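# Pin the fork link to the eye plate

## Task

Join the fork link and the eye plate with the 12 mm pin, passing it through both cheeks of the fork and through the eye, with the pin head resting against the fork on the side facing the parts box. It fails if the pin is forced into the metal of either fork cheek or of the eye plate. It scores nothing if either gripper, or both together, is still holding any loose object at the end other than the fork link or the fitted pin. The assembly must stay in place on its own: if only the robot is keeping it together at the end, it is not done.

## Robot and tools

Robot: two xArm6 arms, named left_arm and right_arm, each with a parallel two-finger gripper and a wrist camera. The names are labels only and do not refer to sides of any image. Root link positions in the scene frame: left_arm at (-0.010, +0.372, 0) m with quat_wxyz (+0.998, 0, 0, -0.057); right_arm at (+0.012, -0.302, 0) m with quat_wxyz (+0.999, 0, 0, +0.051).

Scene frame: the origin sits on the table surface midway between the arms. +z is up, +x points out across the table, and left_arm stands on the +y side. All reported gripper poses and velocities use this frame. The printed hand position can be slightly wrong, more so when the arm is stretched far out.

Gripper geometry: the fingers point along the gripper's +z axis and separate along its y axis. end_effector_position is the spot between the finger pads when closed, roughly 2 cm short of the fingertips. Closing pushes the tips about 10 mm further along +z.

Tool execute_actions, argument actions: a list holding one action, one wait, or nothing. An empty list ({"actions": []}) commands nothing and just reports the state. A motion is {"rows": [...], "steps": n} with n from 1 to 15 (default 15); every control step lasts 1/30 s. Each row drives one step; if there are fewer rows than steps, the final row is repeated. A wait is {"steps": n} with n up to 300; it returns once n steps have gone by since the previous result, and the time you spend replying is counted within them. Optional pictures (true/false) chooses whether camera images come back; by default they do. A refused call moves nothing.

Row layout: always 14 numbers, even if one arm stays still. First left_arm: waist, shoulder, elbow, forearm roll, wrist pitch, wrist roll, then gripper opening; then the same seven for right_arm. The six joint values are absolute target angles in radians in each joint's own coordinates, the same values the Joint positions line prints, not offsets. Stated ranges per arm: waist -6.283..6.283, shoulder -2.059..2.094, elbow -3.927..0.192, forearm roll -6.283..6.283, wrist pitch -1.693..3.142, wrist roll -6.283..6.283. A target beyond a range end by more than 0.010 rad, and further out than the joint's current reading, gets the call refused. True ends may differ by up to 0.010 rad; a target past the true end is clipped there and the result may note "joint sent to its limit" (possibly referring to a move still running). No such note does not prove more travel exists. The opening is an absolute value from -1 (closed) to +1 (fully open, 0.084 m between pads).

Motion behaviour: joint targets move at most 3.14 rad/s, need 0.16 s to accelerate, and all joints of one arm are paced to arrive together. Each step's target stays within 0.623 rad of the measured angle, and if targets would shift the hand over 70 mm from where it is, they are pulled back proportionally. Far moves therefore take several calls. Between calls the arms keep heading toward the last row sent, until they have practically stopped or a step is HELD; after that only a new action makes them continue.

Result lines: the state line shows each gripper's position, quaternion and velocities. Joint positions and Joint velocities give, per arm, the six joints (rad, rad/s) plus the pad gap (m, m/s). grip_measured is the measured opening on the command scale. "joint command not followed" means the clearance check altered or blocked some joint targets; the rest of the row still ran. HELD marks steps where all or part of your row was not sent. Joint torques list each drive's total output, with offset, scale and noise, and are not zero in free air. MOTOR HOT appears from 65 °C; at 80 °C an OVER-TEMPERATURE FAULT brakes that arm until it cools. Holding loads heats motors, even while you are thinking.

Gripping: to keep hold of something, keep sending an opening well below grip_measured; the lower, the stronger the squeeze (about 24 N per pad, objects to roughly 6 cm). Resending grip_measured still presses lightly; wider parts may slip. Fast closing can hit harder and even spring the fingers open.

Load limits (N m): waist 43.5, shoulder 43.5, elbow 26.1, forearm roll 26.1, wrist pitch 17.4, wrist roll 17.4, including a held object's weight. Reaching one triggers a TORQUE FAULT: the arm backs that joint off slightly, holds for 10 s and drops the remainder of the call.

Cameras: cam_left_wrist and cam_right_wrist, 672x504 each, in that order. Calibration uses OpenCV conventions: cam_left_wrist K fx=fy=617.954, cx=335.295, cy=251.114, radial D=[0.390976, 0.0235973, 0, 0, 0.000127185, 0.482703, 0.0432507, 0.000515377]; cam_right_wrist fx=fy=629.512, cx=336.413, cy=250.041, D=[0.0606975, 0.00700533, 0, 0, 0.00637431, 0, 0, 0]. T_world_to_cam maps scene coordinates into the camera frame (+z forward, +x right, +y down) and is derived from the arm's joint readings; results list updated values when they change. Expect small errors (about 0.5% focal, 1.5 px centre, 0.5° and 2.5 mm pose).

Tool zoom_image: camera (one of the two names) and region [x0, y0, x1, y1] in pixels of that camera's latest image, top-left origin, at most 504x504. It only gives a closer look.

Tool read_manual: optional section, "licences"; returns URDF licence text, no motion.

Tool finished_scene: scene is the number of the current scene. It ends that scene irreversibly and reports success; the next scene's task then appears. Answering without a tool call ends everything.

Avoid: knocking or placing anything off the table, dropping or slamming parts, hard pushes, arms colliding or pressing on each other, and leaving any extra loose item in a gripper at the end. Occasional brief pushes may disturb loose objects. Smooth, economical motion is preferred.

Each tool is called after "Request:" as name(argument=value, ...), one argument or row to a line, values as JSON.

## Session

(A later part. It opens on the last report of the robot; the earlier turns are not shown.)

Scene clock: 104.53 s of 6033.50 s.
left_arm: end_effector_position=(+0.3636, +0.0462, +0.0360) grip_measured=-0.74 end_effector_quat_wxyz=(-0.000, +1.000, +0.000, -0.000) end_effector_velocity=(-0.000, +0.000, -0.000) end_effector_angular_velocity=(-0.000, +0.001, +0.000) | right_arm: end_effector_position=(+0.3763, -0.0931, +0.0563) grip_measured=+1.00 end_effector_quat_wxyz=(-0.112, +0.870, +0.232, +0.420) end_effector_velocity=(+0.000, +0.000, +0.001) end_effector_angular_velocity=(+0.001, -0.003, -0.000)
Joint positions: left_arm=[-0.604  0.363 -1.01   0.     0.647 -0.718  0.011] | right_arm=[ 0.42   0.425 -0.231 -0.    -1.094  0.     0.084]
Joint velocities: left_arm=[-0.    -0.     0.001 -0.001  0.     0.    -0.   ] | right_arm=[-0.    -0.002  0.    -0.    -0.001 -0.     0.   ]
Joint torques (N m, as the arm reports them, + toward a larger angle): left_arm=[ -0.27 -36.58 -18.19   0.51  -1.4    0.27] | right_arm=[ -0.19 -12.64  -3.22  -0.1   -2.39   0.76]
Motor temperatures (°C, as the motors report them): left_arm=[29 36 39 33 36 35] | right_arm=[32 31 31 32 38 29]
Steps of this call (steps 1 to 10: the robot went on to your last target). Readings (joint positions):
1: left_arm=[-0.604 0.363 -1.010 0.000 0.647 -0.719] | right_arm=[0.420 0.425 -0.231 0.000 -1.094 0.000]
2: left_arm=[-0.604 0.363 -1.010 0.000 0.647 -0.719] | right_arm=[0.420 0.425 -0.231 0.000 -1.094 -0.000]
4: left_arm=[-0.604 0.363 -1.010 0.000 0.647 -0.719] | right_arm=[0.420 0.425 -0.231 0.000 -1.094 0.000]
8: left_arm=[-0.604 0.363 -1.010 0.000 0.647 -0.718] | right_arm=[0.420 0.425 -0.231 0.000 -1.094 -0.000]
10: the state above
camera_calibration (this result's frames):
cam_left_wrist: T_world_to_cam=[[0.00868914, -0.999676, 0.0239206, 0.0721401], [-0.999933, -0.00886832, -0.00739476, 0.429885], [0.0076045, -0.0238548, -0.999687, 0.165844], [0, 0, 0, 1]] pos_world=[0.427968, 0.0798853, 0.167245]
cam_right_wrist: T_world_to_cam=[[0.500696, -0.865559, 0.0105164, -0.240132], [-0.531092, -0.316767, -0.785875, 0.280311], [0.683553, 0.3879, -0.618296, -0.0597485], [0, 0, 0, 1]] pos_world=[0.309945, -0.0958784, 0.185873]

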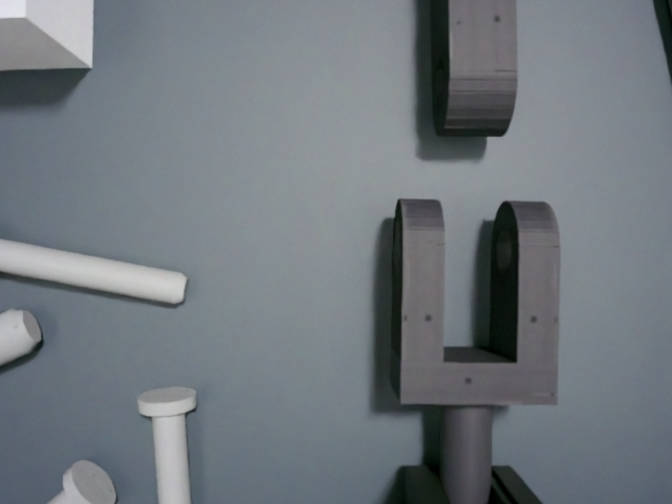

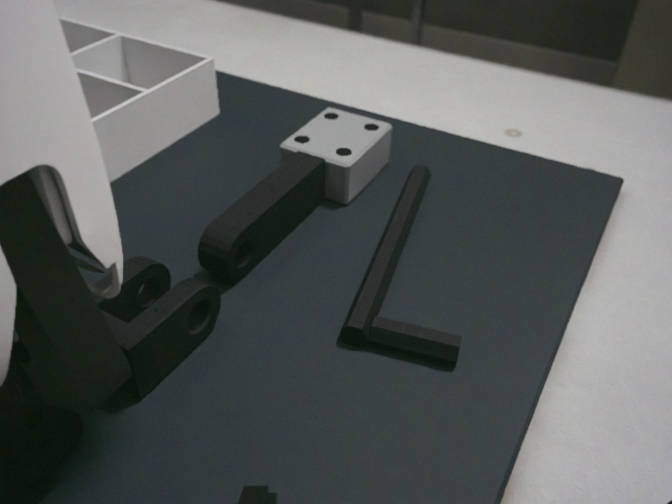

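Request:
execute_actions(
  actions=[
    {"rows":[[-0.5775,0.406,-1.0784,0,0.6724,-0.6915,-1,0.42,0.425,-0.231,0,-1.094,0,1]]},
  ],
  pictures=false,
)

Request:
execute_actions(
  actions=[
    {"rows":[[-0.5533,0.4486,-1.1465,0,0.6979,-0.6673,-1,0.42,0.425,-0.231,0,-1.094,0,1]]},
  ],
  pictures=false,
)

Request:
execute_actions(
  actions=[
    {"steps":10},
  ],
)

Scene clock: 113.47 s of 6033.50 s.
left_arm: end_effector_position=(+0.3843, +0.0460, +0.0360) grip_measured=-0.74 end_effector_quat_wxyz=(-0.000, +1.000, +0.000, -0.000) end_effector_velocity=(+0.003, -0.001, +0.001) end_effector_angular_velocity=(-0.001, -0.003, -0.002) | right_arm: end_effector_position=(+0.3763, -0.0931, +0.0563) grip_measured=+1.00 end_effector_quat_wxyz=(-0.112, +0.870, +0.232, +0.420) end_effector_velocity=(+0.000, -0.000, +0.001) end_effector_angular_velocity=(+0.001, -0.002, -0.001)
Joint positions: left_arm=[-0.578  0.405 -1.077  0.     0.672 -0.692  0.011] | right_arm=[ 0.42   0.425 -0.231 -0.    -1.094 -0.     0.084]
Joint velocities: left_arm=[ 0.003  0.004 -0.009  0.001  0.003  0.004 -0.   ] | right_arm=[-0.001 -0.001 -0.     0.    -0.001 -0.    -0.   ]
Joint torques (N m, as the arm reports them, + toward a larger angle): left_arm=[ -0.28 -38.69 -18.31   0.48  -1.45   0.26] | right_arm=[ -0.15 -12.22  -3.06  -0.17  -2.26   0.66]
Motor temperatures (°C, as the motors report them): left_arm=[29 36 39 33 36 35] | right_arm=[32 31 31 32 38 29]
Steps of this call (steps 1 to 15: the robot went on to your last target; steps 16 to 90: nothing new was sent; then 5.43 s passed at rest; steps 91 to 105: all 15 steps of this action). Readings (joint positions):
91: left_arm=[-0.604 0.363 -1.010 0.000 0.647 -0.718] | right_arm=[0.420 0.425 -0.231 0.000 -1.094 0.000]
92: left_arm=[-0.603 0.365 -1.014 0.000 0.649 -0.716] | right_arm=[0.420 0.425 -0.231 0.000 -1.094 0.000]
94: left_arm=[-0.593 0.382 -1.040 0.000 0.659 -0.706] | right_arm=[0.420 0.425 -0.231 -0.000 -1.094 -0.000]
98: left_arm=[-0.580 0.401 -1.071 -0.000 0.669 -0.695] | right_arm=[0.420 0.425 -0.231 0.000 -1.094 -0.000]
105: the state above

Scene clock: 113.97 s of 6033.50 s.
left_arm: end_effector_position=(+0.4043, +0.0460, +0.0360) grip_measured=-0.74 end_effector_quat_wxyz=(-0.000, +1.000, +0.000, -0.000) end_effector_velocity=(+0.003, -0.001, +0.001) end_effector_angular_velocity=(-0.002, -0.002, -0.000) | right_arm: end_effector_position=(+0.3763, -0.0931, +0.0563) grip_measured=+1.00 end_effector_quat_wxyz=(-0.112, +0.870, +0.232, +0.420) end_effector_velocity=(-0.000, -0.000, -0.000) end_effector_angular_velocity=(-0.000, +0.000, -0.000)
Joint positions: left_arm=[-0.554  0.448 -1.146  0.     0.698 -0.668  0.011] | right_arm=[ 0.42   0.425 -0.231 -0.    -1.094  0.     0.084]
Joint velocities: left_arm=[ 0.002  0.004 -0.01  -0.     0.003  0.003 -0.   ] | right_arm=[-0.001  0.001  0.    -0.    -0.001 -0.     0.   ]
Joint torques (N m, as the arm reports them, + toward a larger angle): left_arm=[ -0.55 -39.83 -18.6    0.12  -1.45   0.18] | right_arm=[ -0.21 -12.1   -3.08  -0.04  -2.47   0.62]
Motor temperatures (°C, as the motors report them): left_arm=[29 36 39 33 36 35] | right_arm=[32 31 31 32 38 29]
Steps of this call (steps 1 to 15: all 15 steps of this action). Readings (joint positions):
1: left_arm=[-0.578 0.406 -1.078 0.000 0.672 -0.692] | right_arm=[0.420 0.425 -0.231 0.000 -1.094 0.000]
2: left_arm=[-0.577 0.408 -1.081 0.000 0.674 -0.690] | right_arm=[0.420 0.425 -0.231 0.000 -1.094 -0.000]
4: left_arm=[-0.568 0.425 -1.108 -0.000 0.684 -0.681] | right_arm=[0.420 0.425 -0.231 -0.000 -1.094 -0.000]
8: left_arm=[-0.556 0.444 -1.139 -0.000 0.694 -0.670] | right_arm=[0.420 0.425 -0.231 -0.000 -1.094 0.000]
15: the state above

Scene clock: 114.30 s of 6033.50 s.
left_arm: end_effector_position=(+0.4046, +0.0460, +0.0360) grip_measured=-0.74 end_effector_quat_wxyz=(-0.000, +1.000, +0.000, -0.000) end_effector_velocity=(+0.000, -0.000, +0.000) end_effector_angular_velocity=(-0.000, -0.001, +0.001) | right_arm: end_effector_position=(+0.3763, -0.0931, +0.0563) grip_measured=+1.00 end_effector_quat_wxyz=(-0.112, +0.870, +0.232, +0.420) end_effector_velocity=(-0.000, +0.000, -0.000) end_effector_angular_velocity=(+0.000, -0.000, +0.001)
Joint positions: left_arm=[-0.553  0.449 -1.146  0.     0.698 -0.667  0.011] | right_arm=[ 0.42   0.425 -0.231 -0.    -1.094 -0.     0.084]
Joint velocities: left_arm=[ 0.     0.001 -0.001  0.001  0.    -0.001 -0.   ] | right_arm=[ 0.001  0.001  0.    -0.    -0.001  0.    -0.   ]
Joint torques (N m, as the arm reports them, + toward a larger angle): left_arm=[ -0.6  -40.09 -18.78   0.44  -1.51   0.39] | right_arm=[ -0.28 -12.16  -3.1    0.02  -2.4    0.65]
Motor temperatures (°C, as the motors report them): left_arm=[29 36 39 33 36 35] | right_arm=[32 31 31 32 38 29]
Steps of this call (steps 1 to 10: the robot went on to your last target). Readings (joint positions):
1: left_arm=[-0.554 0.448 -1.146 0.000 0.698 -0.668] | right_arm=[0.420 0.425 -0.231 -0.000 -1.094 0.000]
2: left_arm=[-0.554 0.448 -1.146 0.000 0.698 -0.667] | right_arm=[0.420 0.425 -0.231 -0.000 -1.094 -0.000]
4: left_arm=[-0.553 0.448 -1.146 0.000 0.698 -0.667] | right_arm=[0.420 0.425 -0.231 0.000 -1.094 -0.000]
8: left_arm=[-0.553 0.449 -1.146 0.000 0.698 -0.667] | right_arm=[0.420 0.425 -0.231 0.000 -1.094 -0.000]
10: the state above
camera_calibration (this result's frames):
cam_left_wrist: T_world_to_cam=[[0.00857388, -0.999677, 0.0239185, 0.0716484], [-0.999934, -0.00875293, -0.00739122, 0.470875], [0.00759819, -0.0238535, -0.999687, 0.165608], [0, 0, 0, 1]] pos_world=[0.468972, 0.0796971, 0.167323]
cam_right_wrist: T_world_to_cam=[[0.500696, -0.865559, 0.0105164, -0.240132], [-0.531092, -0.316767, -0.785875, 0.280311], [0.683553, 0.3879, -0.618296, -0.0597484], [0, 0, 0, 1]] pos_world=[0.309945, -0.0958784, 0.185873]

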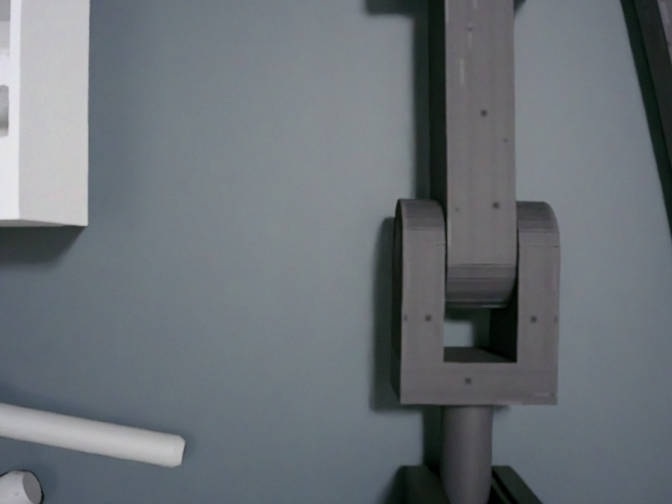

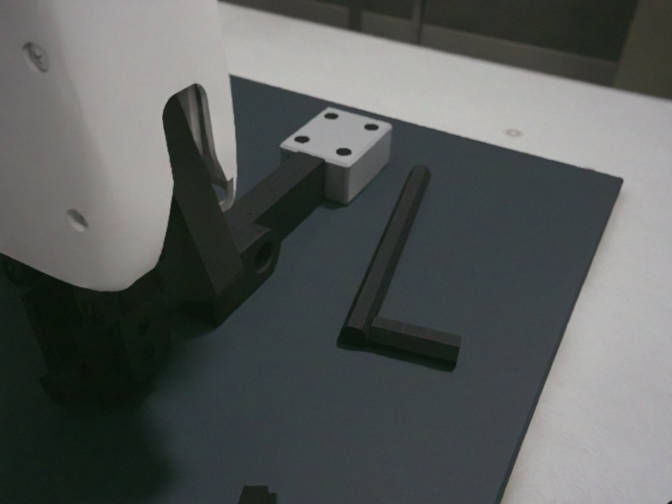

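Request:
execute_actions(
  actions=[
    {"rows":[[-0.5533,0.4486,-1.1465,0,0.6979,-0.6673,-0.3,0.42,0.425,-0.231,0,-1.094,0,1]],"steps":10},
  ],
  pictures=false,
)

Request:
execute_actions(
  actions=[
    {"rows":[[-0.5533,0.34,-1.16,0,0.82,-0.6673,-0.3,0.42,0.425,-0.231,0,-1.094,0,1]],"steps":12},
  ],
  pictures=false,
)

Request:
execute_actions(
  actions=[
    {"rows":[[-0.3207,0.0883,-0.8507,0,0.7624,0.726,-0.3,0.42,0.425,-0.231,0,-1.094,0,1]]},
  ],
  pictures=false,
)

Request:
execute_actions(
  actions=[
    {"steps":15},
  ],
  pictures=false,
)

Request:
execute_actions(
  actions=[
    {"rows":[[-0.3207,0.2397,-0.8153,0,0.5756,0.726,-0.3,0.42,0.425,-0.231,0,-1.094,0,1]]},
  ],
  pictures=false,
)

Request:
execute_actions(
  actions=[
    {"steps":10},
  ],
  pictures=false,
)

Request:
execute_actions(
  actions=[
    {"rows":[[-0.3207,0.2397,-0.8153,0,0.5756,0.726,-0.5,0.42,0.425,-0.231,0,-1.094,0,1],[-0.3207,0.2397,-0.8153,0,0.5756,0.726,-0.6,0.42,0.425,-0.231,0,-1.094,0,1],[-0.3207,0.2397,-0.8153,0,0.5756,0.726,-0.7,0.42,0.425,-0.231,0,-1.094,0,1],[-0.3207,0.2397,-0.8153,0,0.5756,0.726,-0.8,0.42,0.425,-0.231,0,-1.094,0,1],[-0.3207,0.2397,-0.8153,0,0.5756,0.726,-1,0.42,0.425,-0.231,0,-1.094,0,1]]},
  ],
)

Scene clock: 136.67 s of 6033.50 s.
left_arm: end_effector_position=(+0.4048, +0.0459, +0.0362) grip_measured=-0.32 end_effector_quat_wxyz=(+0.000, +1.000, +0.000, +0.000) end_effector_velocity=(-0.002, +0.001, -0.002) end_effector_angular_velocity=(+0.004, +0.005, +0.000) | right_arm: end_effector_position=(+0.3763, -0.0931, +0.0563) grip_measured=+1.00 end_effector_quat_wxyz=(-0.112, +0.870, +0.232, +0.420) end_effector_velocity=(-0.000, +0.000, -0.000) end_effector_angular_velocity=(-0.000, +0.001, +0.001)
Joint positions: left_arm=[-0.553  0.448 -1.147  0.     0.698 -0.667  0.03 ] | right_arm=[ 0.42   0.425 -0.231 -0.    -1.094  0.     0.084]
Joint velocities: left_arm=[-0.     0.002  0.003 -0.001  0.001  0.     0.   ] | right_arm=[ 0.001  0.001  0.     0.    -0.     0.    -0.   ]
Joint torques (N m, as the arm reports them, + toward a larger angle): left_arm=[ -0.08 -38.08 -17.67   0.42  -1.15   0.37] | right_arm=[ -0.24 -12.44  -2.97  -0.07  -2.32   0.67]
Motor temperatures (°C, as the motors report them): left_arm=[29 36 39 33 35 35] | right_arm=[32 31 31 32 38 29]
Steps of this call (steps 1 to 15: the robot went on to your last target; steps 16 to 90: nothing new was sent; then 19.03 s passed at rest; steps 91 to 100: all 10 steps of this action). Readings (joint positions):
91: left_arm=[-0.553 0.449 -1.146 0.000 0.698 -0.667] | right_arm=[0.420 0.425 -0.231 0.000 -1.094 -0.000]
92: left_arm=[-0.553 0.448 -1.147 0.000 0.698 -0.667] | right_arm=[0.420 0.425 -0.231 0.000 -1.094 0.000]
94: left_arm=[-0.553 0.448 -1.147 0.000 0.698 -0.667] | right_arm=[0.420 0.425 -0.231 0.000 -1.094 0.000]
98: left_arm=[-0.553 0.448 -1.147 0.000 0.698 -0.667] | right_arm=[0.420 0.425 -0.231 -0.000 -1.094 0.000]
100: the state above

Scene clock: 137.07 s of 6033.50 s.
left_arm: end_effector_position=(+0.4028, +0.0475, +0.0871) grip_measured=-0.32 end_effector_quat_wxyz=(+0.000, +1.000, +0.000, +0.000) end_effector_velocity=(-0.025, +0.019, -0.020) end_effector_angular_velocity=(+0.062, +0.077, -0.003) | right_arm: end_effector_position=(+0.3763, -0.0931, +0.0563) grip_measured=+1.00 end_effector_quat_wxyz=(-0.112, +0.870, +0.232, +0.420) end_effector_velocity=(-0.000, +0.000, -0.000) end_effector_angular_velocity=(-0.000, +0.001, +0.000)
Joint positions: left_arm=[-0.553  0.343 -1.159  0.     0.815 -0.667  0.03 ] | right_arm=[ 0.42   0.425 -0.231 -0.    -1.094 -0.     0.084]
Joint velocities: left_arm=[-0.001  0.001  0.038  0.001  0.059  0.001 -0.   ] | right_arm=[ 0.    -0.    -0.    -0.     0.001  0.001  0.   ]
Joint torques (N m, as the arm reports them, + toward a larger angle): left_arm=[ -0.31 -38.07 -19.96   0.21  -1.44   0.35] | right_arm=[ -0.08 -12.49  -3.26  -0.03  -2.35   0.68]
Motor temperatures (°C, as the motors report them): left_arm=[29 36 39 33 35 35] | right_arm=[32 31 31 32 38 29]
Steps of this call (steps 1 to 12: all 12 steps of this action). Readings (joint positions):
1: left_arm=[-0.553 0.448 -1.147 0.000 0.698 -0.667] | right_arm=[0.420 0.425 -0.231 -0.000 -1.094 0.000]
2: left_arm=[-0.553 0.446 -1.146 0.000 0.703 -0.667] | right_arm=[0.420 0.425 -0.231 -0.000 -1.094 -0.000]
4: left_arm=[-0.553 0.418 -1.146 0.000 0.740 -0.667] | right_arm=[0.420 0.425 -0.231 0.000 -1.094 -0.000]
8: left_arm=[-0.553 0.350 -1.164 -0.000 0.799 -0.667] | right_arm=[0.420 0.425 -0.231 -0.000 -1.094 0.000]
12: the state above

Scene clock: 137.57 s of 6033.50 s.
left_arm: end_effector_position=(+0.3997, +0.1669, +0.0994) grip_measured=-0.32 end_effector_quat_wxyz=(-0.000, +0.950, -0.311, -0.000) end_effector_velocity=(-0.030, +0.159, +0.007) end_effector_angular_velocity=(-0.002, +0.001, -2.457) | right_arm: end_effector_position=(+0.3763, -0.0931, +0.0563) grip_measured=+1.00 end_effector_quat_wxyz=(-0.112, +0.870, +0.232, +0.420) end_effector_velocity=(+0.000, -0.000, +0.001) end_effector_angular_velocity=(+0.001, -0.001, -0.001)
Joint positions: left_arm=[-0.351  0.122 -0.892  0.     0.77   0.168  0.03 ] | right_arm=[ 0.42   0.425 -0.231 -0.    -1.094  0.     0.084]
Joint velocities: left_arm=[ 0.281 -0.309  0.377 -0.001 -0.068  2.739 -0.   ] | right_arm=[-0.001 -0.001  0.     0.     0.    -0.    -0.   ]
Joint torques (N m, as the arm reports them, + toward a larger angle): left_arm=[ -4.   -26.8  -19.93   0.35  -1.44   0.26] | right_arm=[ -0.19 -12.44  -3.01   0.03  -2.22   0.62]
Motor temperatures (°C, as the motors report them): left_arm=[29 36 39 33 35 35] | right_arm=[32 31 31 32 38 29]
Steps of this call (steps 1 to 15: all 15 steps of this action). Readings (joint positions):
1: left_arm=[-0.553 0.343 -1.158 0.000 0.817 -0.667] | right_arm=[0.420 0.425 -0.231 -0.000 -1.094 -0.000]
2: left_arm=[-0.552 0.342 -1.156 -0.000 0.817 -0.662] | right_arm=[0.420 0.425 -0.231 -0.000 -1.094 -0.000]
4: left_arm=[-0.538 0.325 -1.136 -0.000 0.814 -0.619] | right_arm=[0.420 0.425 -0.231 -0.000 -1.094 0.000]
8: left_arm=[-0.461 0.243 -1.038 0.000 0.796 -0.404] | right_arm=[0.420 0.425 -0.231 0.000 -1.094 0.000]
15: the state above

Scene clock: 138.07 s of 6033.50 s.
left_arm: end_effector_position=(+0.3960, +0.1837, +0.1000) grip_measured=-0.32 end_effector_quat_wxyz=(+0.000, +0.838, -0.546, -0.000) end_effector_velocity=(+0.001, +0.001, +0.002) end_effector_angular_velocity=(-0.001, -0.003, -0.044) | right_arm: end_effector_position=(+0.3763, -0.0931, +0.0563) grip_measured=+1.00 end_effector_quat_wxyz=(-0.112, +0.870, +0.232, +0.420) end_effector_velocity=(+0.000, -0.000, -0.000) end_effector_angular_velocity=(-0.000, +0.001, -0.001)
Joint positions: left_arm=[-0.321  0.089 -0.851 -0.     0.762  0.721  0.03 ] | right_arm=[ 0.42   0.425 -0.231 -0.    -1.094 -0.     0.084]
Joint velocities: left_arm=[ 0.004 -0.004  0.001  0.    -0.     0.047  0.   ] | right_arm=[-0.001 -0.    -0.     0.     0.001  0.     0.   ]
Joint torques (N m, as the arm reports them, + toward a larger angle): left_arm=[ -0.28 -29.25 -18.32   0.29  -1.3    0.32] | right_arm=[ -0.14 -12.44  -3.17   0.01  -2.4    0.68]
Motor temperatures (°C, as the motors report them): left_arm=[29 36 39 33 35 35] | right_arm=[32 31 31 32 38 29]
Steps of this call (steps 1 to 15: the robot went on to your last target). Readings (joint positions):
1: left_arm=[-0.343 0.113 -0.881 0.000 0.768 0.259] | right_arm=[0.420 0.425 -0.231 0.000 -1.094 -0.000]
2: left_arm=[-0.337 0.106 -0.873 0.000 0.767 0.350] | right_arm=[0.420 0.425 -0.231 0.000 -1.094 0.000]
4: left_arm=[-0.329 0.098 -0.862 0.000 0.765 0.509] | right_arm=[0.420 0.425 -0.231 0.000 -1.094 -0.000]
8: left_arm=[-0.323 0.091 -0.854 -0.000 0.763 0.674] | right_arm=[0.420 0.425 -0.231 0.000 -1.094 0.000]
15: the state above

Scene clock: 138.57 s of 6033.50 s.
left_arm: end_effector_position=(+0.3969, +0.1835, +0.0360) grip_measured=-0.32 end_effector_quat_wxyz=(-0.000, +0.836, -0.548, +0.001) end_effector_velocity=(-0.002, +0.001, -0.010) end_effector_angular_velocity=(+0.000, -0.001, -0.001) | right_arm: end_effector_position=(+0.3763, -0.0931, +0.0563) grip_measured=+1.00 end_effector_quat_wxyz=(-0.112, +0.870, +0.232, +0.420) end_effector_velocity=(+0.000, -0.000, +0.000) end_effector_angular_velocity=(+0.000, -0.001, -0.001)
Joint positions: left_arm=[-0.321  0.236 -0.817 -0.     0.578  0.726  0.03 ] | right_arm=[ 0.42   0.425 -0.231 -0.    -1.094  0.     0.084]
Joint velocities: left_arm=[ 0.     0.019  0.01   0.001 -0.031  0.001 -0.   ] | right_arm=[-0.001 -0.001 -0.    -0.     0.    -0.     0.   ]
Joint torques (N m, as the arm reports them, + toward a larger angle): left_arm=[ -0.75 -30.49 -15.88   0.39  -1.14   0.4 ] | right_arm=[ -0.18 -12.26  -3.29  -0.11  -2.35   0.61]
Motor temperatures (°C, as the motors report them): left_arm=[29 36 39 33 35 35] | right_arm=[32 31 31 32 38 29]
Steps of this call (steps 1 to 15: all 15 steps of this action). Readings (joint positions):
1: left_arm=[-0.321 0.089 -0.851 -0.000 0.762 0.723] | right_arm=[0.420 0.425 -0.231 -0.000 -1.094 0.000]
2: left_arm=[-0.321 0.091 -0.851 -0.000 0.758 0.724] | right_arm=[0.420 0.425 -0.231 0.000 -1.094 0.000]
4: left_arm=[-0.321 0.120 -0.847 -0.000 0.715 0.725] | right_arm=[0.420 0.425 -0.231 0.000 -1.094 0.000]
8: left_arm=[-0.321 0.217 -0.816 0.000 0.614 0.726] | right_arm=[0.420 0.425 -0.231 -0.000 -1.094 0.000]
15: the state above

Scene clock: 138.90 s of 6033.50 s.
left_arm: end_effector_position=(+0.3961, +0.1839, +0.0343) grip_measured=-0.32 end_effector_quat_wxyz=(-0.000, +0.836, -0.548, +0.000) end_effector_velocity=(-0.002, +0.001, -0.002) end_effector_angular_velocity=(+0.002, +0.004, +0.000) | right_arm: end_effector_position=(+0.3763, -0.0931, +0.0563) grip_measured=+1.00 end_effector_quat_wxyz=(-0.112, +0.870, +0.232, +0.420) end_effector_velocity=(+0.000, -0.000, -0.000) end_effector_angular_velocity=(-0.001, +0.001, -0.000)
Joint positions: left_arm=[-0.321  0.239 -0.815 -0.     0.576  0.726  0.03 ] | right_arm=[ 0.42   0.425 -0.231  0.    -1.094  0.     0.084]
Joint velocities: left_arm=[ 0.     0.002  0.003  0.    -0.001 -0.001 -0.   ] | right_arm=[-0.001  0.    -0.    -0.     0.001 -0.    -0.   ]
Joint torques (N m, as the arm reports them, + toward a larger angle): left_arm=[ -0.05 -30.97 -16.02   0.41  -1.55   0.16] | right_arm=[ -0.06 -12.29  -3.23  -0.1   -2.38   0.76]
Motor temperatures (°C, as the motors report them): left_arm=[29 36 39 33 35 35] | right_arm=[32 31 31 32 38 29]
Steps of this call (steps 1 to 10: the robot went on to your last target). Readings (joint positions):
1: left_arm=[-0.321 0.237 -0.817 -0.000 0.578 0.726] | right_arm=[0.420 0.425 -0.231 0.000 -1.094 -0.000]
2: left_arm=[-0.321 0.237 -0.816 -0.000 0.577 0.726] | right_arm=[0.420 0.425 -0.231 0.000 -1.094 -0.000]
4: left_arm=[-0.321 0.238 -0.816 -0.000 0.576 0.726] | right_arm=[0.420 0.425 -0.231 -0.000 -1.094 0.000]
8: left_arm=[-0.321 0.239 -0.816 -0.000 0.576 0.726] | right_arm=[0.420 0.425 -0.231 0.000 -1.094 -0.000]
10: the state above

Scene clock: 139.40 s of 6033.50 s.
left_arm: end_effector_position=(+0.3960, +0.1839, +0.0341) grip_measured=-0.58 end_effector_quat_wxyz=(-0.000, +0.836, -0.548, +0.000) end_effector_velocity=(-0.001, +0.000, -0.001) end_effector_angular_velocity=(+0.000, +0.002, +0.002) | right_arm: end_effector_position=(+0.3763, -0.0931, +0.0563) grip_measured=+1.00 end_effector_quat_wxyz=(-0.112, +0.870, +0.232, +0.420) end_effector_velocity=(+0.000, +0.000, +0.000) end_effector_angular_velocity=(+0.000, -0.001, +0.001)
Joint positions: left_arm=[-0.321  0.24  -0.815  0.     0.576  0.726  0.019] | right_arm=[ 0.42   0.425 -0.231 -0.    -1.094 -0.     0.084]
Joint velocities: left_arm=[-0.     0.001  0.001 -0.001 -0.    -0.001 -0.   ] | right_arm=[ 0.001 -0.001 -0.     0.     0.     0.     0.   ]
Joint torques (N m, as the arm reports them, + toward a larger angle): left_arm=[ -0.58 -30.6  -15.9    0.3   -1.26   0.27] | right_arm=[  0.   -12.58  -3.15   0.    -2.32   0.67]
Motor temperatures (°C, as the motors report them): left_arm=[29 36 39 33 35 35] | right_arm=[32 31 31 32 38 29]
Steps of this call (steps 1 to 15: all 15 steps of this action). Readings (joint positions):
1: left_arm=[-0.321 0.239 -0.815 0.000 0.576 0.726] | right_arm=[0.420 0.425 -0.231 -0.000 -1.094 0.000]
2: left_arm=[-0.321 0.239 -0.815 0.000 0.576 0.726] | right_arm=[0.420 0.425 -0.231 -0.000 -1.094 -0.000]
4: left_arm=[-0.321 0.240 -0.815 0.000 0.576 0.726] | right_arm=[0.420 0.425 -0.231 0.000 -1.094 0.000]
8: left_arm=[-0.321 0.240 -0.815 0.000 0.576 0.726] | right_arm=[0.420 0.425 -0.231 -0.000 -1.094 -0.000]
15: the state above
camera_calibration (this result's frames):
cam_left_wrist: T_world_to_cam=[[-0.913354, -0.406468, 0.0238444, 0.465633], [-0.406736, 0.913515, -0.00751258, 0.0589171], [-0.0187286, -0.01656, -0.999687, 0.176098], [0, 0, 0, 1]] pos_world=[0.45255, 0.138359, 0.165383]
cam_right_wrist: T_world_to_cam=[[0.500696, -0.865559, 0.0105164, -0.240132], [-0.531092, -0.316767, -0.785875, 0.280311], [0.683553, 0.3879, -0.618295, -0.0597485], [0, 0, 0, 1]] pos_world=[0.309945, -0.0958784, 0.185873]

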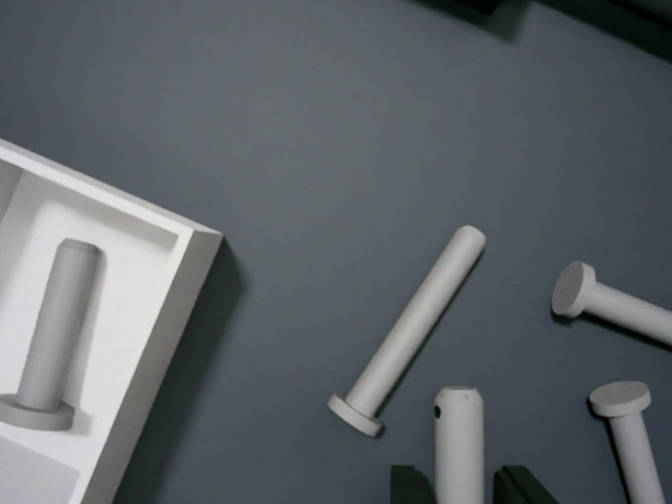

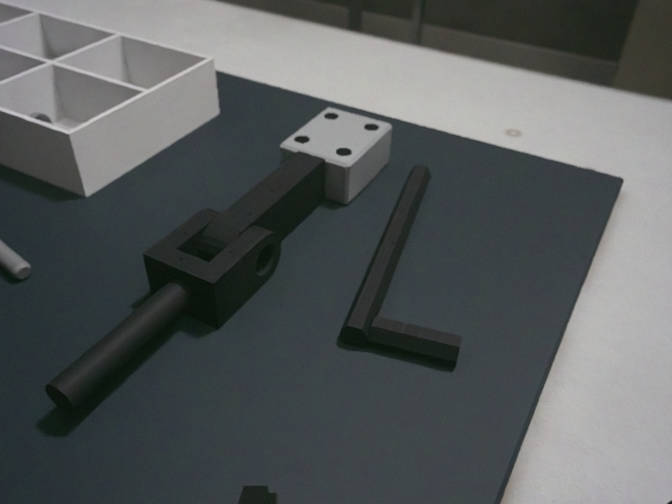

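Request:
execute_actions(
  actions=[
    {"rows":[[-0.3207,0.235,-0.8153,0,0.58,0.726,-0.3,0.42,0.425,-0.231,0,-1.094,0,1]],"steps":10},
  ],
  pictures=false,
)

Request:
execute_actions(
  actions=[
    {"rows":[[-0.3431,0.275,-0.8866,0.089,0.6676,0.629,-0.3,0.42,0.425,-0.231,0,-1.094,0,1]]},
  ],
  pictures=false,
)

Request:
execute_actions(
  actions=[
    {"rows":[[-0.3431,0.275,-0.8866,0.089,0.6676,0.629,-0.3,0.42,0.425,-0.231,0,-1.094,0,1],[-0.3431,0.275,-0.8866,0.089,0.6676,0.629,-0.3,0.42,0.425,-0.231,0,-1.094,0,1],[-0.3431,0.275,-0.8866,0.089,0.6676,0.629,-0.45,0.42,0.425,-0.231,0,-1.094,0,1],[-0.3431,0.275,-0.8866,0.089,0.6676,0.629,-0.6,0.42,0.425,-0.231,0,-1.094,0,1],[-0.3431,0.275,-0.8866,0.089,0.6676,0.629,-0.7,0.42,0.425,-0.231,0,-1.094,0,1],[-0.3431,0.275,-0.8866,0.089,0.6676,0.629,-0.8,0.42,0.425,-0.231,0,-1.094,0,1],[-0.3431,0.275,-0.8866,0.089,0.6676,0.629,-1,0.42,0.425,-0.231,0,-1.094,0,1]]},
  ],
)

Scene clock: 157.50 s of 6033.50 s.
left_arm: end_effector_position=(+0.3959, +0.1840, +0.0357) grip_measured=-0.32 end_effector_quat_wxyz=(-0.000, +0.836, -0.548, +0.000) end_effector_velocity=(-0.001, +0.000, +0.000) end_effector_angular_velocity=(+0.001, +0.001, -0.001) | right_arm: end_effector_position=(+0.3763, -0.0931, +0.0563) grip_measured=+1.00 end_effector_quat_wxyz=(-0.112, +0.870, +0.232, +0.420) end_effector_velocity=(+0.000, -0.001, -0.000) end_effector_angular_velocity=(+0.000, +0.000, -0.002)
Joint positions: left_arm=[-0.321  0.235 -0.815 -0.     0.58   0.726  0.03 ] | right_arm=[ 0.42   0.425 -0.231 -0.    -1.094  0.     0.084]
Joint velocities: left_arm=[-0.    -0.001  0.001  0.001  0.002 -0.     0.   ] | right_arm=[-0.002  0.001 -0.     0.    -0.001  0.    -0.   ]
Joint torques (N m, as the arm reports them, + toward a larger angle): left_arm=[ -0.41 -30.88 -16.25   0.37  -1.29   0.27] | right_arm=[ -0.15 -12.11  -3.17  -0.19  -2.34   0.64]
Motor temperatures (°C, as the motors report them): left_arm=[29 36 39 33 35 35] | right_arm=[32 31 31 32 38 29]
Steps of this call (steps 1 to 15: the robot went on to your last target; steps 16 to 90: nothing new was sent; then 14.77 s passed at rest; steps 91 to 100: all 10 steps of this action). Readings (joint positions):
91: left_arm=[-0.321 0.240 -0.815 -0.000 0.576 0.726] | right_arm=[0.420 0.425 -0.231 0.000 -1.094 0.000]
92: left_arm=[-0.321 0.239 -0.815 -0.000 0.577 0.726] | right_arm=[0.420 0.425 -0.231 0.000 -1.094 0.000]
94: left_arm=[-0.321 0.237 -0.815 -0.000 0.578 0.726] | right_arm=[0.420 0.425 -0.231 0.000 -1.094 0.000]
98: left_arm=[-0.321 0.235 -0.815 -0.000 0.580 0.726] | right_arm=[0.420 0.425 -0.231 -0.000 -1.094 0.000]
100: the state above

Scene clock: 158.00 s of 6033.50 s.
left_arm: end_effector_position=(+0.3989, +0.1809, +0.0352) grip_measured=-0.32 end_effector_quat_wxyz=(-0.024, +0.837, -0.546, -0.030) end_effector_velocity=(+0.001, -0.000, +0.000) end_effector_angular_velocity=(+0.009, +0.002, +0.002) | right_arm: end_effector_position=(+0.3763, -0.0931, +0.0563) grip_measured=+1.00 end_effector_quat_wxyz=(-0.112, +0.870, +0.232, +0.420) end_effector_velocity=(+0.000, +0.000, +0.000) end_effector_angular_velocity=(+0.001, -0.001, +0.000)
Joint positions: left_arm=[-0.343  0.274 -0.886  0.088  0.667  0.63   0.03 ] | right_arm=[ 0.42   0.425 -0.231 -0.    -1.094  0.     0.084]
Joint velocities: left_arm=[-0.002  0.005 -0.009  0.01   0.011 -0.012 -0.   ] | right_arm=[ 0.    -0.    -0.    -0.    -0.001  0.    -0.   ]
Joint torques (N m, as the arm reports them, + toward a larger angle): left_arm=[ -0.22 -32.21 -16.45   0.23  -1.07   0.19] | right_arm=[ -0.02 -12.43  -3.02   0.    -2.43   0.6 ]
Motor temperatures (°C, as the motors report them): left_arm=[29 36 39 33 35 35] | right_arm=[32 31 31 32 38 29]
Steps of this call (steps 1 to 15: all 15 steps of this action). Readings (joint positions):
1: left_arm=[-0.321 0.235 -0.815 0.000 0.580 0.726] | right_arm=[0.420 0.425 -0.231 0.000 -1.094 -0.000]
2: left_arm=[-0.321 0.237 -0.818 0.004 0.584 0.721] | right_arm=[0.420 0.425 -0.231 -0.000 -1.094 -0.000]
4: left_arm=[-0.329 0.250 -0.842 0.034 0.614 0.688] | right_arm=[0.420 0.425 -0.231 0.000 -1.094 0.000]
8: left_arm=[-0.341 0.270 -0.877 0.077 0.655 0.643] | right_arm=[0.420 0.425 -0.231 -0.000 -1.094 -0.000]
15: the state above

Scene clock: 158.50 s of 6033.50 s.
left_arm: end_effector_position=(+0.3990, +0.1808, +0.0352) grip_measured=-0.58 end_effector_quat_wxyz=(-0.024, +0.837, -0.546, -0.030) end_effector_velocity=(+0.000, -0.000, +0.000) end_effector_angular_velocity=(-0.001, -0.001, +0.001) | right_arm: end_effector_position=(+0.3763, -0.0931, +0.0563) grip_measured=+1.00 end_effector_quat_wxyz=(-0.112, +0.870, +0.232, +0.420) end_effector_velocity=(+0.001, -0.000, +0.001) end_effector_angular_velocity=(+0.001, -0.003, -0.001)
Joint positions: left_arm=[-0.343  0.275 -0.887  0.089  0.668  0.629  0.018] | right_arm=[ 0.42   0.425 -0.231 -0.    -1.094 -0.     0.084]
Joint velocities: left_arm=[-0.    -0.    -0.001 -0.     0.    -0.001 -0.   ] | right_arm=[-0.001 -0.002 -0.    -0.    -0.001 -0.     0.   ]
Joint torques (N m, as the arm reports them, + toward a larger angle): left_arm=[ -0.24 -32.61 -16.66   0.45  -1.16   0.37] | right_arm=[ -0.39 -12.39  -3.17   0.02  -2.42   0.62]
Motor temperatures (°C, as the motors report them): left_arm=[29 36 39 33 35 35] | right_arm=[32 31 31 32 38 29]
Steps of this call (steps 1 to 15: all 15 steps of this action). Readings (joint positions):
1: left_arm=[-0.343 0.275 -0.886 0.088 0.667 0.630] | right_arm=[0.420 0.425 -0.231 0.000 -1.094 0.000]
2: left_arm=[-0.343 0.275 -0.886 0.088 0.667 0.630] | right_arm=[0.420 0.425 -0.231 0.000 -1.094 0.000]
4: left_arm=[-0.343 0.275 -0.886 0.089 0.667 0.629] | right_arm=[0.420 0.425 -0.231 0.000 -1.094 -0.000]
8: left_arm=[-0.343 0.275 -0.886 0.089 0.668 0.629] | right_arm=[0.420 0.425 -0.231 -0.000 -1.094 -0.000]
15: the state above
camera_calibration (this result's frames):
cam_left_wrist: T_world_to_cam=[[-0.911577, -0.410817, 0.0159859, 0.467424], [-0.408872, 0.909956, 0.069306, 0.0617669], [-0.0430186, 0.0566416, -0.997467, 0.17361], [0, 0, 0, 1]] pos_world=[0.458817, 0.125987, 0.161418]
cam_right_wrist: T_world_to_cam=[[0.500696, -0.865559, 0.0105164, -0.240132], [-0.531092, -0.316767, -0.785875, 0.280311], [0.683553, 0.3879, -0.618296, -0.0597484], [0, 0, 0, 1]] pos_world=[0.309945, -0.0958784, 0.185873]

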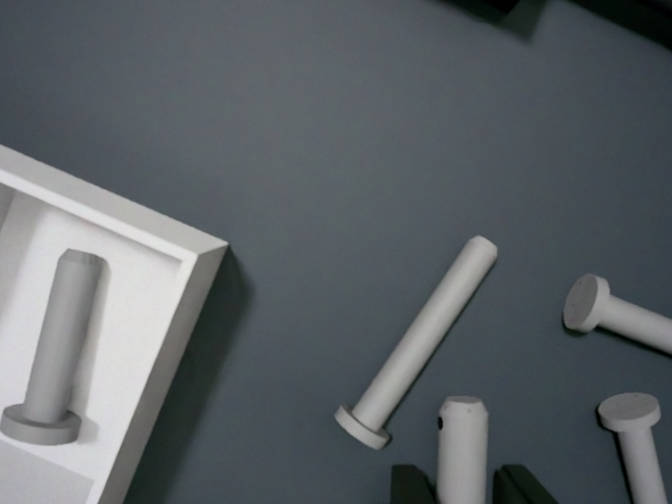

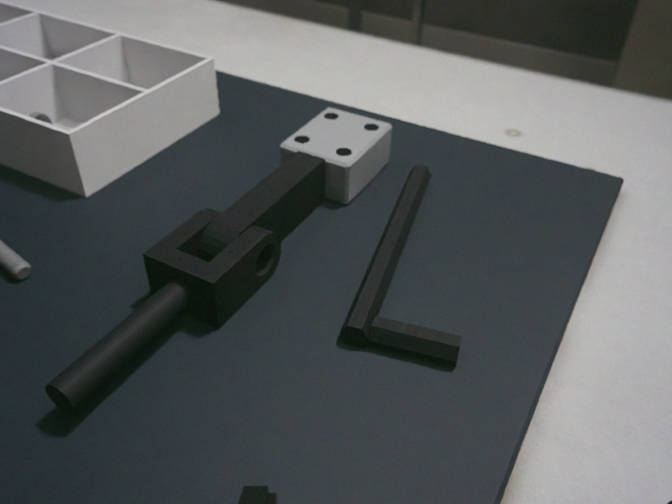

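Request:
execute_actions(
  actions=[
    {"rows":[[-0.3431,0.275,-0.8866,0.089,0.6676,0.629,-0.3,0.42,0.425,-0.231,0,-1.094,0,1]],"steps":8},
  ],
  pictures=false,
)

Request:
execute_actions(
  actions=[
    {"rows":[[-0.351,0.283,-0.8995,0.089,0.6725,0.621,-0.3,0.42,0.425,-0.231,0,-1.094,0,1]],"steps":12},
  ],
  pictures=false,
)

Request:
execute_actions(
  actions=[
    {"rows":[[-0.351,0.283,-0.8995,0.089,0.6725,0.621,-0.45,0.42,0.425,-0.231,0,-1.094,0,1],[-0.351,0.283,-0.8995,0.089,0.6725,0.621,-0.6,0.42,0.425,-0.231,0,-1.094,0,1],[-0.351,0.283,-0.8995,0.089,0.6725,0.621,-0.7,0.42,0.425,-0.231,0,-1.094,0,1],[-0.351,0.283,-0.8995,0.089,0.6725,0.621,-0.8,0.42,0.425,-0.231,0,-1.094,0,1],[-0.351,0.283,-0.8995,0.089,0.6725,0.621,-1,0.42,0.425,-0.231,0,-1.094,0,1]]},
  ],
)

Scene clock: 168.17 s of 6033.50 s.
left_arm: end_effector_position=(+0.3990, +0.1808, +0.0353) grip_measured=-0.32 end_effector_quat_wxyz=(-0.024, +0.837, -0.546, -0.030) end_effector_velocity=(-0.001, +0.000, -0.000) end_effector_angular_velocity=(+0.000, +0.001, +0.001) | right_arm: end_effector_position=(+0.3763, -0.0931, +0.0563) grip_measured=+1.00 end_effector_quat_wxyz=(-0.112, +0.870, +0.232, +0.420) end_effector_velocity=(+0.000, +0.000, +0.000) end_effector_angular_velocity=(+0.000, -0.001, +0.001)
Joint positions: left_arm=[-0.343  0.275 -0.887  0.089  0.668  0.629  0.03 ] | right_arm=[ 0.42   0.425 -0.231  0.    -1.094  0.     0.084]
Joint velocities: left_arm=[-0.    -0.     0.001 -0.001  0.001 -0.001  0.   ] | right_arm=[ 0.001 -0.001  0.    -0.     0.001 -0.     0.   ]
Joint torques (N m, as the arm reports them, + toward a larger angle): left_arm=[ -0.31 -32.51 -16.24   0.46  -1.21   0.07] | right_arm=[ -0.48 -12.62  -3.18  -0.18  -2.25   0.64]
Motor temperatures (°C, as the motors report them): left_arm=[29 36 39 33 35 35] | right_arm=[32 31 31 32 38 29]
Steps of this call (steps 1 to 15: the robot went on to your last target; steps 16 to 90: nothing new was sent; then 6.40 s passed at rest; steps 91 to 98: all 8 steps of this action). Readings (joint positions):
91: left_arm=[-0.343 0.275 -0.887 0.089 0.668 0.629] | right_arm=[0.420 0.425 -0.231 0.000 -1.094 0.000]
92: left_arm=[-0.343 0.275 -0.887 0.089 0.668 0.629] | right_arm=[0.420 0.425 -0.231 0.000 -1.094 -0.000]
94: left_arm=[-0.343 0.275 -0.887 0.089 0.668 0.629] | right_arm=[0.420 0.425 -0.231 0.000 -1.094 0.000]
98: the state above

Scene clock: 168.57 s of 6033.50 s.
left_arm: end_effector_position=(+0.4004, +0.1764, +0.0355) grip_measured=-0.32 end_effector_quat_wxyz=(-0.024, +0.837, -0.546, -0.030) end_effector_velocity=(+0.000, -0.001, +0.000) end_effector_angular_velocity=(+0.001, -0.000, +0.000) | right_arm: end_effector_position=(+0.3763, -0.0931, +0.0563) grip_measured=+1.00 end_effector_quat_wxyz=(-0.112, +0.870, +0.232, +0.420) end_effector_velocity=(+0.001, -0.000, +0.001) end_effector_angular_velocity=(+0.000, -0.002, -0.001)
Joint positions: left_arm=[-0.351  0.283 -0.899  0.089  0.672  0.621  0.03 ] | right_arm=[ 0.42   0.425 -0.231 -0.    -1.094  0.     0.084]
Joint velocities: left_arm=[-0.001  0.002 -0.003  0.002  0.001 -0.003 -0.   ] | right_arm=[-0.001 -0.002  0.     0.     0.001 -0.     0.   ]
Joint torques (N m, as the arm reports them, + toward a larger angle): left_arm=[ -0.35 -32.44 -16.32   0.27  -1.09   0.09] | right_arm=[ -0.07 -12.5   -3.03   0.03  -2.34   0.6 ]
Motor temperatures (°C, as the motors report them): left_arm=[29 36 39 33 35 35] | right_arm=[32 31 31 32 38 29]
Steps of this call (steps 1 to 12: all 12 steps of this action). Readings (joint positions):
1: left_arm=[-0.343 0.275 -0.887 0.089 0.668 0.629] | right_arm=[0.420 0.425 -0.231 0.000 -1.094 0.000]
2: left_arm=[-0.344 0.276 -0.888 0.089 0.669 0.628] | right_arm=[0.420 0.425 -0.231 0.000 -1.094 0.000]
4: left_arm=[-0.348 0.280 -0.894 0.089 0.670 0.624] | right_arm=[0.420 0.425 -0.231 0.000 -1.094 0.000]
8: left_arm=[-0.350 0.282 -0.898 0.089 0.672 0.622] | right_arm=[0.420 0.425 -0.231 0.000 -1.094 -0.000]
12: the state above

Scene clock: 169.07 s of 6033.50 s.
left_arm: end_effector_position=(+0.4004, +0.1763, +0.0355) grip_measured=-0.74 end_effector_quat_wxyz=(-0.024, +0.837, -0.546, -0.030) end_effector_velocity=(-0.000, +0.000, -0.000) end_effector_angular_velocity=(+0.001, +0.000, +0.000) | right_arm: end_effector_position=(+0.3763, -0.0931, +0.0563) grip_measured=+1.00 end_effector_quat_wxyz=(-0.112, +0.870, +0.232, +0.420) end_effector_velocity=(-0.000, +0.000, +0.000) end_effector_angular_velocity=(+0.001, -0.001, +0.000)
Joint positions: left_arm=[-0.351  0.283 -0.899  0.089  0.673  0.621  0.011] | right_arm=[ 0.42   0.425 -0.231 -0.    -1.094  0.     0.084]
Joint velocities: left_arm=[ 0.     0.     0.001  0.001 -0.    -0.001 -0.   ] | right_arm=[ 0.001  0.001  0.     0.    -0.003  0.     0.   ]
Joint torques (N m, as the arm reports them, + toward a larger angle): left_arm=[ -0.54 -32.56 -16.34   0.41  -1.34   0.42] | right_arm=[ -0.04 -12.35  -3.09   0.02  -2.35   0.68]
Motor temperatures (°C, as the motors report them): left_arm=[29 36 39 33 35 35] | right_arm=[32 31 31 32 38 29]
Steps of this call (steps 1 to 15: all 15 steps of this action). Readings (joint positions):
1: left_arm=[-0.351 0.283 -0.899 0.089 0.672 0.621] | right_arm=[0.420 0.425 -0.231 0.000 -1.094 -0.000]
2: left_arm=[-0.351 0.283 -0.899 0.089 0.672 0.621] | right_arm=[0.420 0.425 -0.231 -0.000 -1.094 0.000]
4: left_arm=[-0.351 0.283 -0.899 0.089 0.672 0.621] | right_arm=[0.420 0.425 -0.231 -0.000 -1.094 -0.000]
8: left_arm=[-0.351 0.283 -0.899 0.089 0.673 0.621] | right_arm=[0.420 0.425 -0.231 -0.000 -1.094 0.000]
15: the state above
camera_calibration (this result's frames):
cam_left_wrist: T_world_to_cam=[[-0.911462, -0.411107, 0.0150812, 0.466858], [-0.409206, 0.909795, 0.0694543, 0.066651], [-0.042274, 0.0571336, -0.997471, 0.173789], [0, 0, 0, 1]] pos_world=[0.460144, 0.121361, 0.16168]
cam_right_wrist: T_world_to_cam=[[0.500696, -0.865559, 0.0105163, -0.240132], [-0.531092, -0.316767, -0.785875, 0.280311], [0.683553, 0.3879, -0.618296, -0.0597484], [0, 0, 0, 1]] pos_world=[0.309945, -0.0958784, 0.185873]

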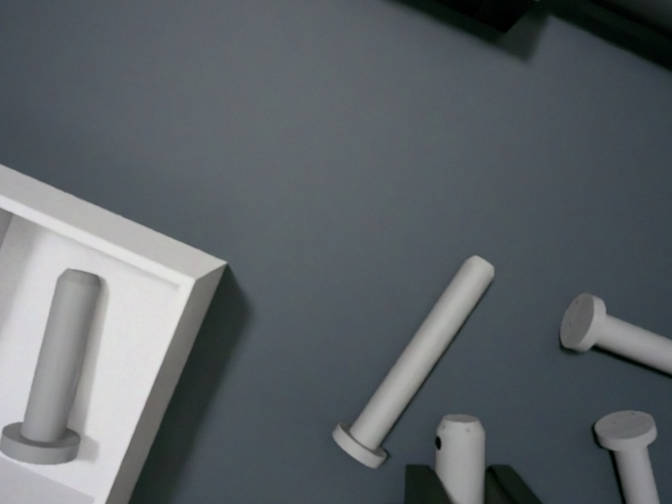

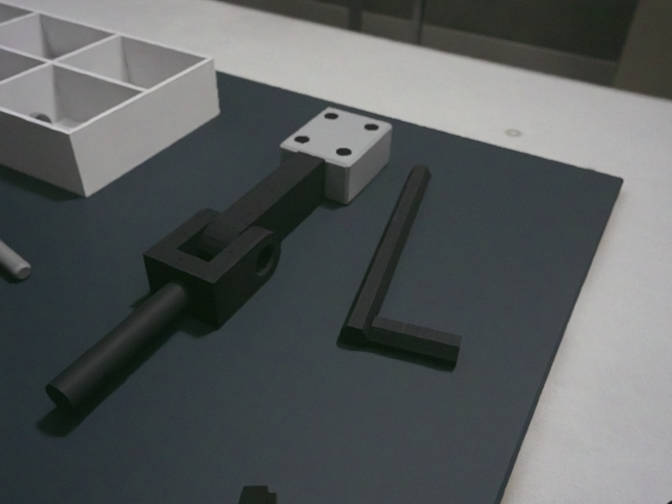

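Request:
execute_actions(
  actions=[
    {"rows":[[-0.351,0.17,-0.8995,0.04,0.75,0.621,-1,0.42,0.425,-0.231,0,-1.094,0,1]]},
  ],
  pictures=false,
)

Request:
execute_actions(
  actions=[
    {"rows":[[-0.4025,0.42,-1.2556,0,0.8356,1.0543,-1,0.42,0.425,-0.231,0,-1.094,0,1]]},
  ],
  pictures=false,
)

Request:
execute_actions(
  actions=[
    {"steps":10},
  ],
  pictures=false,
)

Request:
execute_actions(
  actions=[
    {"rows":[[-0.4025,0.5049,-1.2556,0,0.7507,1.0543,-1,0.42,0.425,-0.231,0,-1.094,0,1]]},
  ],
  pictures=false,
)

Request:
execute_actions(
  actions=[
    {"steps":12},
  ],
)

Scene clock: 178.53 s of 6033.50 s.
left_arm: end_effector_position=(+0.4012, +0.1714, +0.0804) grip_measured=-0.74 end_effector_quat_wxyz=(-0.013, +0.848, -0.529, -0.013) end_effector_velocity=(+0.004, -0.003, +0.010) end_effector_angular_velocity=(-0.010, -0.014, +0.002) | right_arm: end_effector_position=(+0.3763, -0.0931, +0.0563) grip_measured=+1.00 end_effector_quat_wxyz=(-0.112, +0.870, +0.232, +0.420) end_effector_velocity=(-0.000, -0.000, -0.000) end_effector_angular_velocity=(+0.000, +0.000, -0.001)
Joint positions: left_arm=[-0.351  0.172 -0.898  0.041  0.749  0.621  0.011] | right_arm=[ 0.42   0.425 -0.231  0.    -1.094 -0.     0.084]
Joint velocities: left_arm=[-0.    -0.016 -0.009 -0.005  0.008  0.002 -0.   ] | right_arm=[-0.     0.001  0.     0.    -0.001  0.001 -0.   ]
Joint torques (N m, as the arm reports them, + toward a larger angle): left_arm=[ -0.42 -31.02 -17.95   0.72  -1.22   0.36] | right_arm=[ -0.32 -12.21  -3.02  -0.04  -2.32   0.65]
Motor temperatures (°C, as the motors report them): left_arm=[29 36 39 33 35 35] | right_arm=[32 31 31 32 39 29]
Steps of this call (steps 1 to 15: the robot went on to your last target; steps 16 to 90: nothing new was sent; then 5.97 s passed at rest; steps 91 to 105: all 15 steps of this action). Readings (joint positions):
91: left_arm=[-0.351 0.283 -0.899 0.089 0.673 0.621] | right_arm=[0.420 0.425 -0.231 -0.000 -1.094 0.000]
92: left_arm=[-0.351 0.280 -0.899 0.087 0.676 0.621] | right_arm=[0.420 0.425 -0.231 -0.000 -1.094 -0.000]
94: left_arm=[-0.351 0.249 -0.895 0.072 0.701 0.621] | right_arm=[0.420 0.425 -0.231 0.000 -1.094 0.000]
98: left_arm=[-0.351 0.182 -0.905 0.047 0.737 0.621] | right_arm=[0.420 0.425 -0.231 -0.000 -1.094 0.000]
105: the state above

Scene clock: 179.03 s of 6033.50 s.
left_arm: end_effector_position=(+0.4638, +0.1047, +0.0808) grip_measured=-0.74 end_effector_quat_wxyz=(-0.000, +0.713, -0.701, -0.001) end_effector_velocity=(+0.022, -0.022, +0.005) end_effector_angular_velocity=(-0.017, -0.008, -0.164) | right_arm: end_effector_position=(+0.3763, -0.0931, +0.0563) grip_measured=+1.00 end_effector_quat_wxyz=(-0.112, +0.870, +0.232, +0.420) end_effector_velocity=(-0.000, +0.000, -0.000) end_effector_angular_velocity=(-0.000, +0.000, +0.001)
Joint positions: left_arm=[-0.401  0.412 -1.243  0.001  0.833  1.039  0.011] | right_arm=[ 0.42   0.425 -0.231  0.    -1.094 -0.     0.084]
Joint velocities: left_arm=[-0.011  0.073 -0.123 -0.014  0.035  0.163  0.   ] | right_arm=[ 0.001  0.001 -0.     0.    -0.    -0.     0.   ]
Joint torques (N m, as the arm reports them, + toward a larger angle): left_arm=[  0.32 -40.84 -18.54   0.37  -1.29   0.14] | right_arm=[ -0.1  -12.24  -3.22   0.    -2.32   0.54]
Motor temperatures (°C, as the motors report them): left_arm=[29 36 39 33 35 35] | right_arm=[32 31 31 32 39 29]
Steps of this call (steps 1 to 15: all 15 steps of this action). Readings (joint positions):
1: left_arm=[-0.351 0.172 -0.899 0.040 0.750 0.621] | right_arm=[0.420 0.425 -0.231 -0.000 -1.094 0.000]
2: left_arm=[-0.351 0.174 -0.902 0.040 0.751 0.626] | right_arm=[0.420 0.425 -0.231 0.000 -1.094 0.000]
4: left_arm=[-0.356 0.196 -0.936 0.036 0.760 0.669] | right_arm=[0.420 0.425 -0.231 -0.000 -1.094 0.000]
8: left_arm=[-0.381 0.317 -1.109 0.017 0.799 0.874] | right_arm=[0.420 0.425 -0.231 -0.000 -1.094 -0.000]
15: the state above

Scene clock: 179.37 s of 6033.50 s.
left_arm: end_effector_position=(+0.4660, +0.1024, +0.0813) grip_measured=-0.74 end_effector_quat_wxyz=(-0.000, +0.708, -0.707, -0.000) end_effector_velocity=(+0.001, -0.002, -0.000) end_effector_angular_velocity=(-0.001, -0.000, -0.006) | right_arm: end_effector_position=(+0.3763, -0.0931, +0.0563) grip_measured=+1.00 end_effector_quat_wxyz=(-0.112, +0.870, +0.232, +0.420) end_effector_velocity=(+0.000, -0.000, +0.000) end_effector_angular_velocity=(+0.000, -0.001, -0.001)
Joint positions: left_arm=[-0.402  0.419 -1.255  0.     0.836  1.054  0.011] | right_arm=[ 0.42   0.425 -0.231 -0.    -1.094  0.     0.084]
Joint velocities: left_arm=[-0.001  0.005 -0.007 -0.001  0.001  0.005 -0.   ] | right_arm=[-0.001 -0.001  0.     0.     0.     0.    -0.   ]
Joint torques (N m, as the arm reports them, + toward a larger angle): left_arm=[ -0.56 -39.34 -19.22   0.1   -1.38   0.27] | right_arm=[  0.31 -12.25  -3.07  -0.05  -2.36   0.64]
Motor temperatures (°C, as the motors report them): left_arm=[29 36 39 33 35 35] | right_arm=[32 31 31 32 39 29]
Steps of this call (steps 1 to 10: the robot went on to your last target). Readings (joint positions):
1: left_arm=[-0.401 0.414 -1.246 0.001 0.834 1.043] | right_arm=[0.420 0.425 -0.231 0.000 -1.094 -0.000]
2: left_arm=[-0.401 0.415 -1.249 0.001 0.834 1.047] | right_arm=[0.420 0.425 -0.231 0.000 -1.094 -0.000]
4: left_arm=[-0.402 0.417 -1.252 0.000 0.835 1.050] | right_arm=[0.420 0.425 -0.231 -0.000 -1.094 -0.000]
8: left_arm=[-0.402 0.419 -1.254 0.000 0.835 1.053] | right_arm=[0.420 0.425 -0.231 0.000 -1.094 0.000]
10: the state above

Scene clock: 179.87 s of 6033.50 s.
left_arm: end_effector_position=(+0.4702, +0.0999, +0.0426) grip_measured=-0.74 end_effector_quat_wxyz=(-0.000, +0.707, -0.707, +0.001) end_effector_velocity=(-0.005, +0.003, -0.011) end_effector_angular_velocity=(+0.008, +0.015, -0.000) | right_arm: end_effector_position=(+0.3763, -0.0931, +0.0563) grip_measured=+1.00 end_effector_quat_wxyz=(-0.112, +0.870, +0.232, +0.420) end_effector_velocity=(+0.000, +0.000, +0.001) end_effector_angular_velocity=(+0.001, -0.002, +0.000)
Joint positions: left_arm=[-0.402  0.503 -1.257 -0.     0.751  1.054  0.011] | right_arm=[ 0.42   0.425 -0.231  0.    -1.094 -0.     0.084]
Joint velocities: left_arm=[-0.     0.014  0.011 -0.001 -0.008  0.001  0.   ] | right_arm=[ 0.    -0.001 -0.    -0.    -0.001 -0.     0.   ]
Joint torques (N m, as the arm reports them, + toward a larger angle): left_arm=[ -0.46 -40.19 -18.22   0.32  -1.12   0.35] | right_arm=[  0.   -12.39  -3.17   0.06  -2.34   0.79]
Motor temperatures (°C, as the motors report them): left_arm=[29 36 39 33 35 35] | right_arm=[32 31 31 32 39 29]
Steps of this call (steps 1 to 15: all 15 steps of this action). Readings (joint positions):
1: left_arm=[-0.402 0.420 -1.255 0.000 0.835 1.054] | right_arm=[0.420 0.425 -0.231 -0.000 -1.094 -0.000]
2: left_arm=[-0.402 0.422 -1.256 0.000 0.831 1.054] | right_arm=[0.420 0.425 -0.231 0.000 -1.094 0.000]
4: left_arm=[-0.402 0.449 -1.260 -0.000 0.799 1.054] | right_arm=[0.420 0.425 -0.231 -0.000 -1.094 0.000]
8: left_arm=[-0.403 0.499 -1.250 0.000 0.764 1.054] | right_arm=[0.420 0.425 -0.231 0.000 -1.094 0.000]
15: the state above

Scene clock: 180.27 s of 6033.50 s.
left_arm: end_effector_position=(+0.4696, +0.1002, +0.0412) grip_measured=-0.74 end_effector_quat_wxyz=(-0.000, +0.707, -0.707, +0.000) end_effector_velocity=(+0.000, -0.000, -0.000) end_effector_angular_velocity=(-0.001, -0.000, +0.001) | right_arm: end_effector_position=(+0.3763, -0.0931, +0.0563) grip_measured=+1.00 end_effector_quat_wxyz=(-0.112, +0.870, +0.232, +0.420) end_effector_velocity=(-0.000, +0.000, -0.000) end_effector_angular_velocity=(-0.000, +0.001, +0.001)
Joint positions: left_arm=[-0.402  0.505 -1.256 -0.     0.751  1.054  0.011] | right_arm=[ 0.42   0.425 -0.231 -0.    -1.094  0.     0.084]
Joint velocities: left_arm=[ 0.     0.001 -0.001 -0.001 -0.    -0.001 -0.   ] | right_arm=[ 0.001  0.001 -0.    -0.     0.     0.     0.   ]
Joint torques (N m, as the arm reports them, + toward a larger angle): left_arm=[ -0.5  -40.47 -18.45   0.14  -1.4    0.18] | right_arm=[ -0.09 -12.27  -3.09  -0.07  -2.32   0.56]
Motor temperatures (°C, as the motors report them): left_arm=[29 36 39 33 35 35] | right_arm=[32 31 31 32 39 29]
Steps of this call (steps 1 to 12: the robot went on to your last target). Readings (joint positions):
1: left_arm=[-0.402 0.503 -1.256 -0.000 0.751 1.054] | right_arm=[0.420 0.425 -0.231 -0.000 -1.094 0.000]
2: left_arm=[-0.402 0.504 -1.256 -0.000 0.751 1.054] | right_arm=[0.420 0.425 -0.231 -0.000 -1.094 -0.000]
4: left_arm=[-0.402 0.504 -1.256 -0.000 0.751 1.054] | right_arm=[0.420 0.425 -0.231 0.000 -1.094 -0.000]
8: left_arm=[-0.402 0.505 -1.256 -0.000 0.751 1.054] | right_arm=[0.420 0.425 -0.231 -0.000 -1.094 -0.000]
12: the state above
camera_calibration (this result's frames):
cam_left_wrist: T_world_to_cam=[[-0.99968, -0.0086051, 0.0237753, 0.499276], [-0.0087858, 0.999933, -0.00750619, -0.0301496], [-0.0237091, -0.00771268, -0.999689, 0.184603], [0, 0, 0, 1]] pos_world=[0.503228, 0.0358677, 0.172449]
cam_right_wrist: T_world_to_cam=[[0.500696, -0.865559, 0.0105164, -0.240132], [-0.531092, -0.316767, -0.785875, 0.280311], [0.683553, 0.3879, -0.618296, -0.0597484], [0, 0, 0, 1]] pos_world=[0.309945, -0.0958784, 0.185873]

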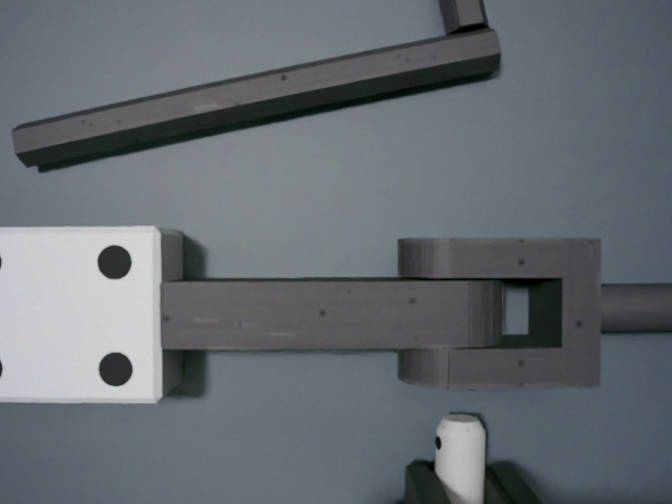

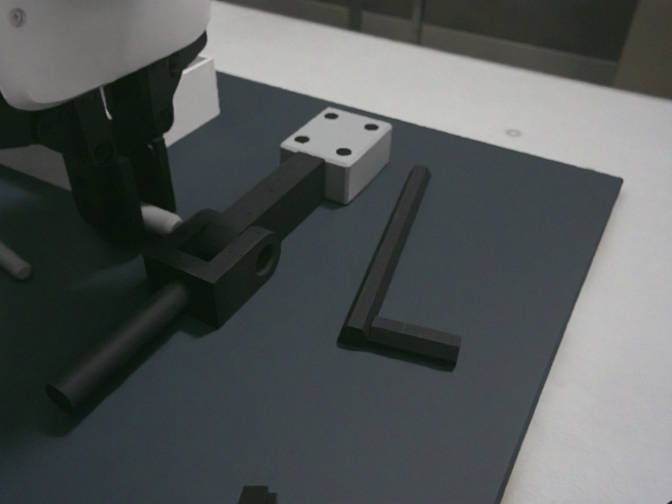

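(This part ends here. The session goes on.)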